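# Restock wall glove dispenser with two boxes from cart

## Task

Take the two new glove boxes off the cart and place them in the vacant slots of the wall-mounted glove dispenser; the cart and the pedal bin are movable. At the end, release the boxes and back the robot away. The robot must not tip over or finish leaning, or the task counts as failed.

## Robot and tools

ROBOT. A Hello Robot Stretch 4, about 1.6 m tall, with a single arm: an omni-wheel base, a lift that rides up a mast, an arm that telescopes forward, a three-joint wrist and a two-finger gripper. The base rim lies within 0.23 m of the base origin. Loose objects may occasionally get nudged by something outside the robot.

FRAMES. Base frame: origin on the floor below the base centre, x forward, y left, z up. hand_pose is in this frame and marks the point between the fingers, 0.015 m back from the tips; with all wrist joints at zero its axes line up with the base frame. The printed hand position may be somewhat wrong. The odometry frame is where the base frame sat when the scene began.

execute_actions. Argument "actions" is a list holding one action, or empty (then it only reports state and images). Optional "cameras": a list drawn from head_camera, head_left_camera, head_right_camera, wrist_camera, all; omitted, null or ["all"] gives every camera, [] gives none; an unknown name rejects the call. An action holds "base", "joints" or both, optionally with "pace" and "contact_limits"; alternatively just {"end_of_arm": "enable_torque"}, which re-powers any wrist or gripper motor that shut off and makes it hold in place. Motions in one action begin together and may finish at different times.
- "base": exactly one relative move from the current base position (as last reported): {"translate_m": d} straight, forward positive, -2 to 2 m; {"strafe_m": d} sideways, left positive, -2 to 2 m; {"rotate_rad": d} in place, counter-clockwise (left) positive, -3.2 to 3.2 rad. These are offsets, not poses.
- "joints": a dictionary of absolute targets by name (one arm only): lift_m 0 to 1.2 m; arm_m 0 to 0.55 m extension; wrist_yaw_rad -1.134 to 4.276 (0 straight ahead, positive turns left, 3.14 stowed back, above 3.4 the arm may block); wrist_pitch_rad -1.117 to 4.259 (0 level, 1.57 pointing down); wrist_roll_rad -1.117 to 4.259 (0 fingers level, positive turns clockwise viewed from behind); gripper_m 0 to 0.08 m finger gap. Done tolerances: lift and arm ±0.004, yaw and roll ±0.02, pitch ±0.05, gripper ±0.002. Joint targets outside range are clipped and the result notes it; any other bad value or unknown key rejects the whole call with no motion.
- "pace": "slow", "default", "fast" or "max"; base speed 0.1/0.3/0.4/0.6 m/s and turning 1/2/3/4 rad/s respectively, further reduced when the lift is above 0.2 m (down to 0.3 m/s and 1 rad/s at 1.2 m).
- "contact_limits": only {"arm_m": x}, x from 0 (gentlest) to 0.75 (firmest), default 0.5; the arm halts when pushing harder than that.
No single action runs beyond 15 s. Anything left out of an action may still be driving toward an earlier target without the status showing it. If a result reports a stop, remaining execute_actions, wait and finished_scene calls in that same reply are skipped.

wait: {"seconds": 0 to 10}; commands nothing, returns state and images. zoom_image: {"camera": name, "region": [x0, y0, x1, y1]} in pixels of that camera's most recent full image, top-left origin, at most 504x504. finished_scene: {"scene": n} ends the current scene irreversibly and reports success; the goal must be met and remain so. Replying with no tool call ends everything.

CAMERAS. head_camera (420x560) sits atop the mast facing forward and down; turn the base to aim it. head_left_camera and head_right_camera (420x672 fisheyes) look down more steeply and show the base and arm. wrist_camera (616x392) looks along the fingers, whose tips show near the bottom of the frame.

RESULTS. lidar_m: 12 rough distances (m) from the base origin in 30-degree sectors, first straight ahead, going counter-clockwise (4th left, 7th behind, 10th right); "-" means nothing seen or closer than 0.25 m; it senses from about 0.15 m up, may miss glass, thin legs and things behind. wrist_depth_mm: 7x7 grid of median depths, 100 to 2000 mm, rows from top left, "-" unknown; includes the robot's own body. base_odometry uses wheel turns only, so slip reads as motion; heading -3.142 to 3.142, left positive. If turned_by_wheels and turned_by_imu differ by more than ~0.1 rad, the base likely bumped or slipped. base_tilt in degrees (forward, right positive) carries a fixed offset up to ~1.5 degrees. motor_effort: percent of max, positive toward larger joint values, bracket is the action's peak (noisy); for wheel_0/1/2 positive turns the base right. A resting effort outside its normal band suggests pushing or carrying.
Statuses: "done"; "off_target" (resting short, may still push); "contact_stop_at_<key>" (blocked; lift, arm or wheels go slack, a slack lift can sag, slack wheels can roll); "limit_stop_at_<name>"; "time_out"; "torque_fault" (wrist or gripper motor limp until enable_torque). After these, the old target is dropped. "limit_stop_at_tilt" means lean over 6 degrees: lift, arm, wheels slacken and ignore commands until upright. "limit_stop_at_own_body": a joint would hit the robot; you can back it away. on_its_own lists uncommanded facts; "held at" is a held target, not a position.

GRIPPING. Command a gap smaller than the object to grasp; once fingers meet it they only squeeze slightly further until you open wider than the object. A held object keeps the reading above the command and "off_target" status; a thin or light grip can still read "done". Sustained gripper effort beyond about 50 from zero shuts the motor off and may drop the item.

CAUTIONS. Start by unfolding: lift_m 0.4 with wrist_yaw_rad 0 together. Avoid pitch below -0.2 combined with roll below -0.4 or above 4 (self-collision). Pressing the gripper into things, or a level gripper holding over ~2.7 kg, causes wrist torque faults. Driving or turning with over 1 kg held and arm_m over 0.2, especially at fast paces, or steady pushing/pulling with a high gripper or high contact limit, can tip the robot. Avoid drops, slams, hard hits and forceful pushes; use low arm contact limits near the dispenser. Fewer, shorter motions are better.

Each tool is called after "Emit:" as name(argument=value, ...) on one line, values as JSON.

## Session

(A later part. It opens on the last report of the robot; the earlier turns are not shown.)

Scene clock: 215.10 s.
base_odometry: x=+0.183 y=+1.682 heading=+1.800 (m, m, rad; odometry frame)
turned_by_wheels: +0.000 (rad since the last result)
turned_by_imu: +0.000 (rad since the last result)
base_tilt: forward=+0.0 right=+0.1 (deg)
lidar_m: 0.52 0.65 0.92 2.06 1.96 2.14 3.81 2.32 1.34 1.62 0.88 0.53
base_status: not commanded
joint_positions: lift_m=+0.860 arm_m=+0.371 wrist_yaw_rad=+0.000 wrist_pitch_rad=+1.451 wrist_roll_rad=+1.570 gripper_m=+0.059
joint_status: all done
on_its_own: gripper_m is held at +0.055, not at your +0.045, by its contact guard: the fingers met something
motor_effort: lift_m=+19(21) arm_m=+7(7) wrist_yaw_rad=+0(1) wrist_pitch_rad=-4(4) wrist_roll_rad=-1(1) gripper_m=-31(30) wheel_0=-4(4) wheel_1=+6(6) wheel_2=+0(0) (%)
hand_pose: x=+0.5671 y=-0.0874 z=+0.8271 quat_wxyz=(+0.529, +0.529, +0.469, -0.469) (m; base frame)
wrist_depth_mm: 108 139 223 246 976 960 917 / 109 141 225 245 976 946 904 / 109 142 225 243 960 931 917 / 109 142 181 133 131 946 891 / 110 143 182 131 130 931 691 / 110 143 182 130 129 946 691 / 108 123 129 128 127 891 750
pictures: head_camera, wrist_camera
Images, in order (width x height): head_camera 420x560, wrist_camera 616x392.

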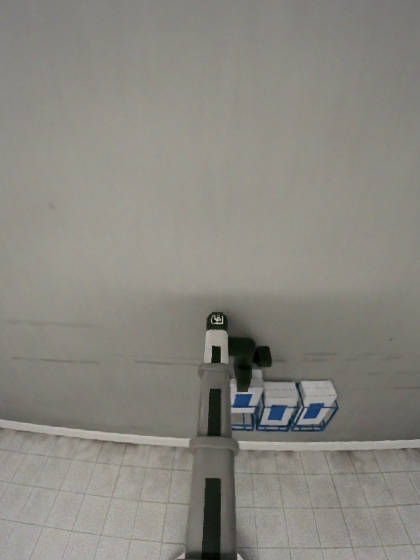

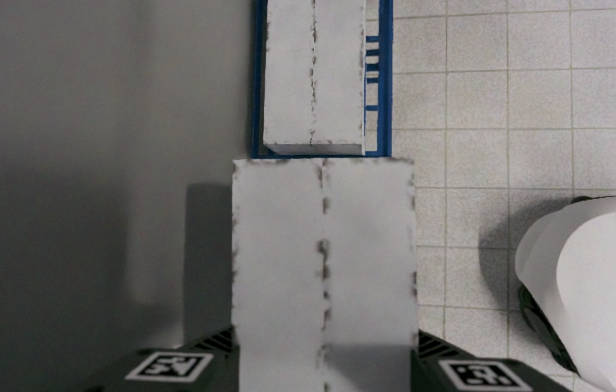

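Emit:
execute_actions(actions=[{"joints":{"lift_m":0.755,"arm_m":0.379},"pace":"slow"}], cameras=[])

Emit:
execute_actions(actions=[{"joints":{"gripper_m":0.072}}], cameras=[])

Emit:
execute_actions(actions=[{"joints":{"lift_m":0.85}}], cameras=["wrist_camera"])

Emit:
execute_actions(actions=[{"base":{"translate_m":-0.5},"joints":{"arm_m":0},"pace":"fast"}], cameras=["head_camera"])

Scene clock: 225.03 s.
base_odometry: x=+0.183 y=+1.682 heading=+1.800 (m, m, rad; odometry frame)
turned_by_wheels: +0.000 (rad since the last result)
turned_by_imu: +0.000 (rad since the last result)
base_tilt: forward=+0.0 right=+0.0 (deg)
lidar_m: 0.53 0.64 0.89 2.08 1.97 2.16 3.83 2.33 1.32 1.63 0.88 0.53
base_status: not commanded
joint_positions: lift_m=+0.755 arm_m=+0.378 wrist_yaw_rad=+0.000 wrist_pitch_rad=+1.451 wrist_roll_rad=+1.570 gripper_m=+0.059
joint_status: all done
on_its_own: gripper_m is held at +0.055, not at your +0.045, by its contact guard: the fingers met something
motor_effort: lift_m=+19(18) arm_m=+7(7) wrist_yaw_rad=+0(1) wrist_pitch_rad=-4(4) wrist_roll_rad=+0(0) gripper_m=-30(29) wheel_0=-4(4) wheel_1=+6(6) wheel_2=+0(0) (%)
hand_pose: x=+0.5741 y=-0.0874 z=+0.7221 quat_wxyz=(+0.529, +0.529, +0.469, -0.469) (m; base frame)
wrist_depth_mm: 104 129 143 138 327 831 820 / 105 130 144 138 168 831 809 / 105 130 178 175 217 842 798 / 106 131 167 132 130 831 820 / 106 131 168 131 130 820 683 / 106 132 168 130 128 809 661 / 104 114 129 128 127 798 788
pictures: none
No camera images: the call's "cameras" was empty. Leave "cameras" out to get every camera's image.

Scene clock: 225.80 s.
base_odometry: x=+0.183 y=+1.682 heading=+1.800 (m, m, rad; odometry frame)
turned_by_wheels: +0.000 (rad since the last result)
turned_by_imu: +0.000 (rad since the last result)
base_tilt: forward=+0.0 right=+0.1 (deg)
lidar_m: 0.52 0.64 0.91 2.07 1.96 2.13 3.81 2.32 1.33 1.62 0.90 0.52
base_status: not commanded
joint_positions: lift_m=+0.755 arm_m=+0.378 wrist_yaw_rad=+0.000 wrist_pitch_rad=+1.449 wrist_roll_rad=+1.570 gripper_m=+0.072
joint_status: all done
motor_effort: lift_m=+19(19) arm_m=+6(7) wrist_yaw_rad=+0(1) wrist_pitch_rad=+2(4) wrist_roll_rad=-2(2) gripper_m=+2(27) wheel_0=-4(4) wheel_1=+6(6) wheel_2=+0(0) (%)
hand_pose: x=+0.5746 y=-0.0874 z=+0.7222 quat_wxyz=(+0.530, +0.529, +0.469, -0.468) (m; base frame)
wrist_depth_mm: 103 127 145 139 330 854 820 / 103 128 159 139 327 842 809 / 104 129 181 176 224 831 798 / 104 129 164 136 135 831 798 / 104 130 165 135 134 820 691 / 105 130 166 134 133 831 661 / - 110 134 133 131 125 707
pictures: none
No camera images: the call's "cameras" was empty. Leave "cameras" out to get every camera's image.

Scene clock: 227.20 s.
base_odometry: x=+0.183 y=+1.682 heading=+1.800 (m, m, rad; odometry frame)
turned_by_wheels: +0.000 (rad since the last result)
turned_by_imu: +0.000 (rad since the last result)
base_tilt: forward=+0.1 right=+0.1 (deg)
lidar_m: 0.53 0.64 0.90 2.07 1.95 2.15 3.80 2.33 1.32 1.63 0.89 0.54
base_status: not commanded
joint_positions: lift_m=+0.850 arm_m=+0.378 wrist_yaw_rad=+0.000 wrist_pitch_rad=+1.450 wrist_roll_rad=+1.570 gripper_m=+0.072
joint_status: all done
motor_effort: lift_m=+22(23) arm_m=+6(6) wrist_yaw_rad=-1(0) wrist_pitch_rad=+0(2) wrist_roll_rad=-2(1) gripper_m=+3(3) wheel_0=-4(4) wheel_1=+6(6) wheel_2=+0(0) (%)
hand_pose: x=+0.5745 y=-0.0874 z=+0.8169 quat_wxyz=(+0.530, +0.529, +0.469, -0.469) (m; base frame)
wrist_depth_mm: 103 128 203 237 960 946 917 / 104 129 204 236 960 931 904 / 104 129 206 237 946 931 904 / 104 130 208 235 931 917 891 / 105 131 209 230 931 917 707 / 105 131 193 229 931 904 691 / - 110 138 227 253 125 723
pictures: wrist_camera
Images, in order (width x height): wrist_camera 616x392.

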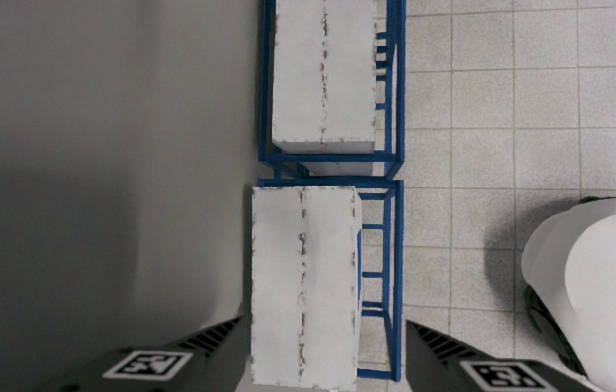

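Scene clock: 229.93 s.
base_odometry: x=+0.296 y=+1.195 heading=+1.800 (m, m, rad; odometry frame)
turned_by_wheels: +0.000 (rad since the last result)
turned_by_imu: +0.000 (rad since the last result)
base_tilt: forward=+0.0 right=-0.1 (deg)
lidar_m: 1.01 1.17 1.61 2.09 1.67 2.15 3.18 2.33 1.25 1.19 1.61 1.05
base_status: done
joint_positions: lift_m=+0.850 arm_m=+0.001 wrist_yaw_rad=+0.000 wrist_pitch_rad=+1.451 wrist_roll_rad=+1.570 gripper_m=+0.072
joint_status: all done
motor_effort: lift_m=+22(22) arm_m=-6(7) wrist_yaw_rad=+0(1) wrist_pitch_rad=-3(2) wrist_roll_rad=-2(3) gripper_m=+2(1) wheel_0=-2(10) wheel_1=-3(10) wheel_2=+0(8) (%)
hand_pose: x=+0.1975 y=-0.0874 z=+0.8169 quat_wxyz=(+0.529, +0.529, +0.469, -0.469) (m; base frame)
wrist_depth_mm: 1098 1098 1060 1025 976 946 891 / 1060 1098 1025 1025 976 946 904 / 1078 1078 1025 1025 960 931 904 / 1098 1060 1025 991 960 741 891 / 1098 1078 1025 1008 741 715 530 / 1078 1060 1025 976 732 707 778 / 1118 110 138 976 741 125 866
pictures: head_camera
Images, in order (width x height): head_camera 420x560.

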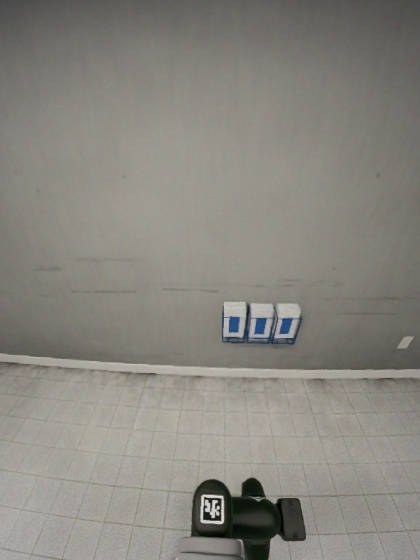

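Emit:
finished_scene(scene=1)

The scene is finished: the task was done.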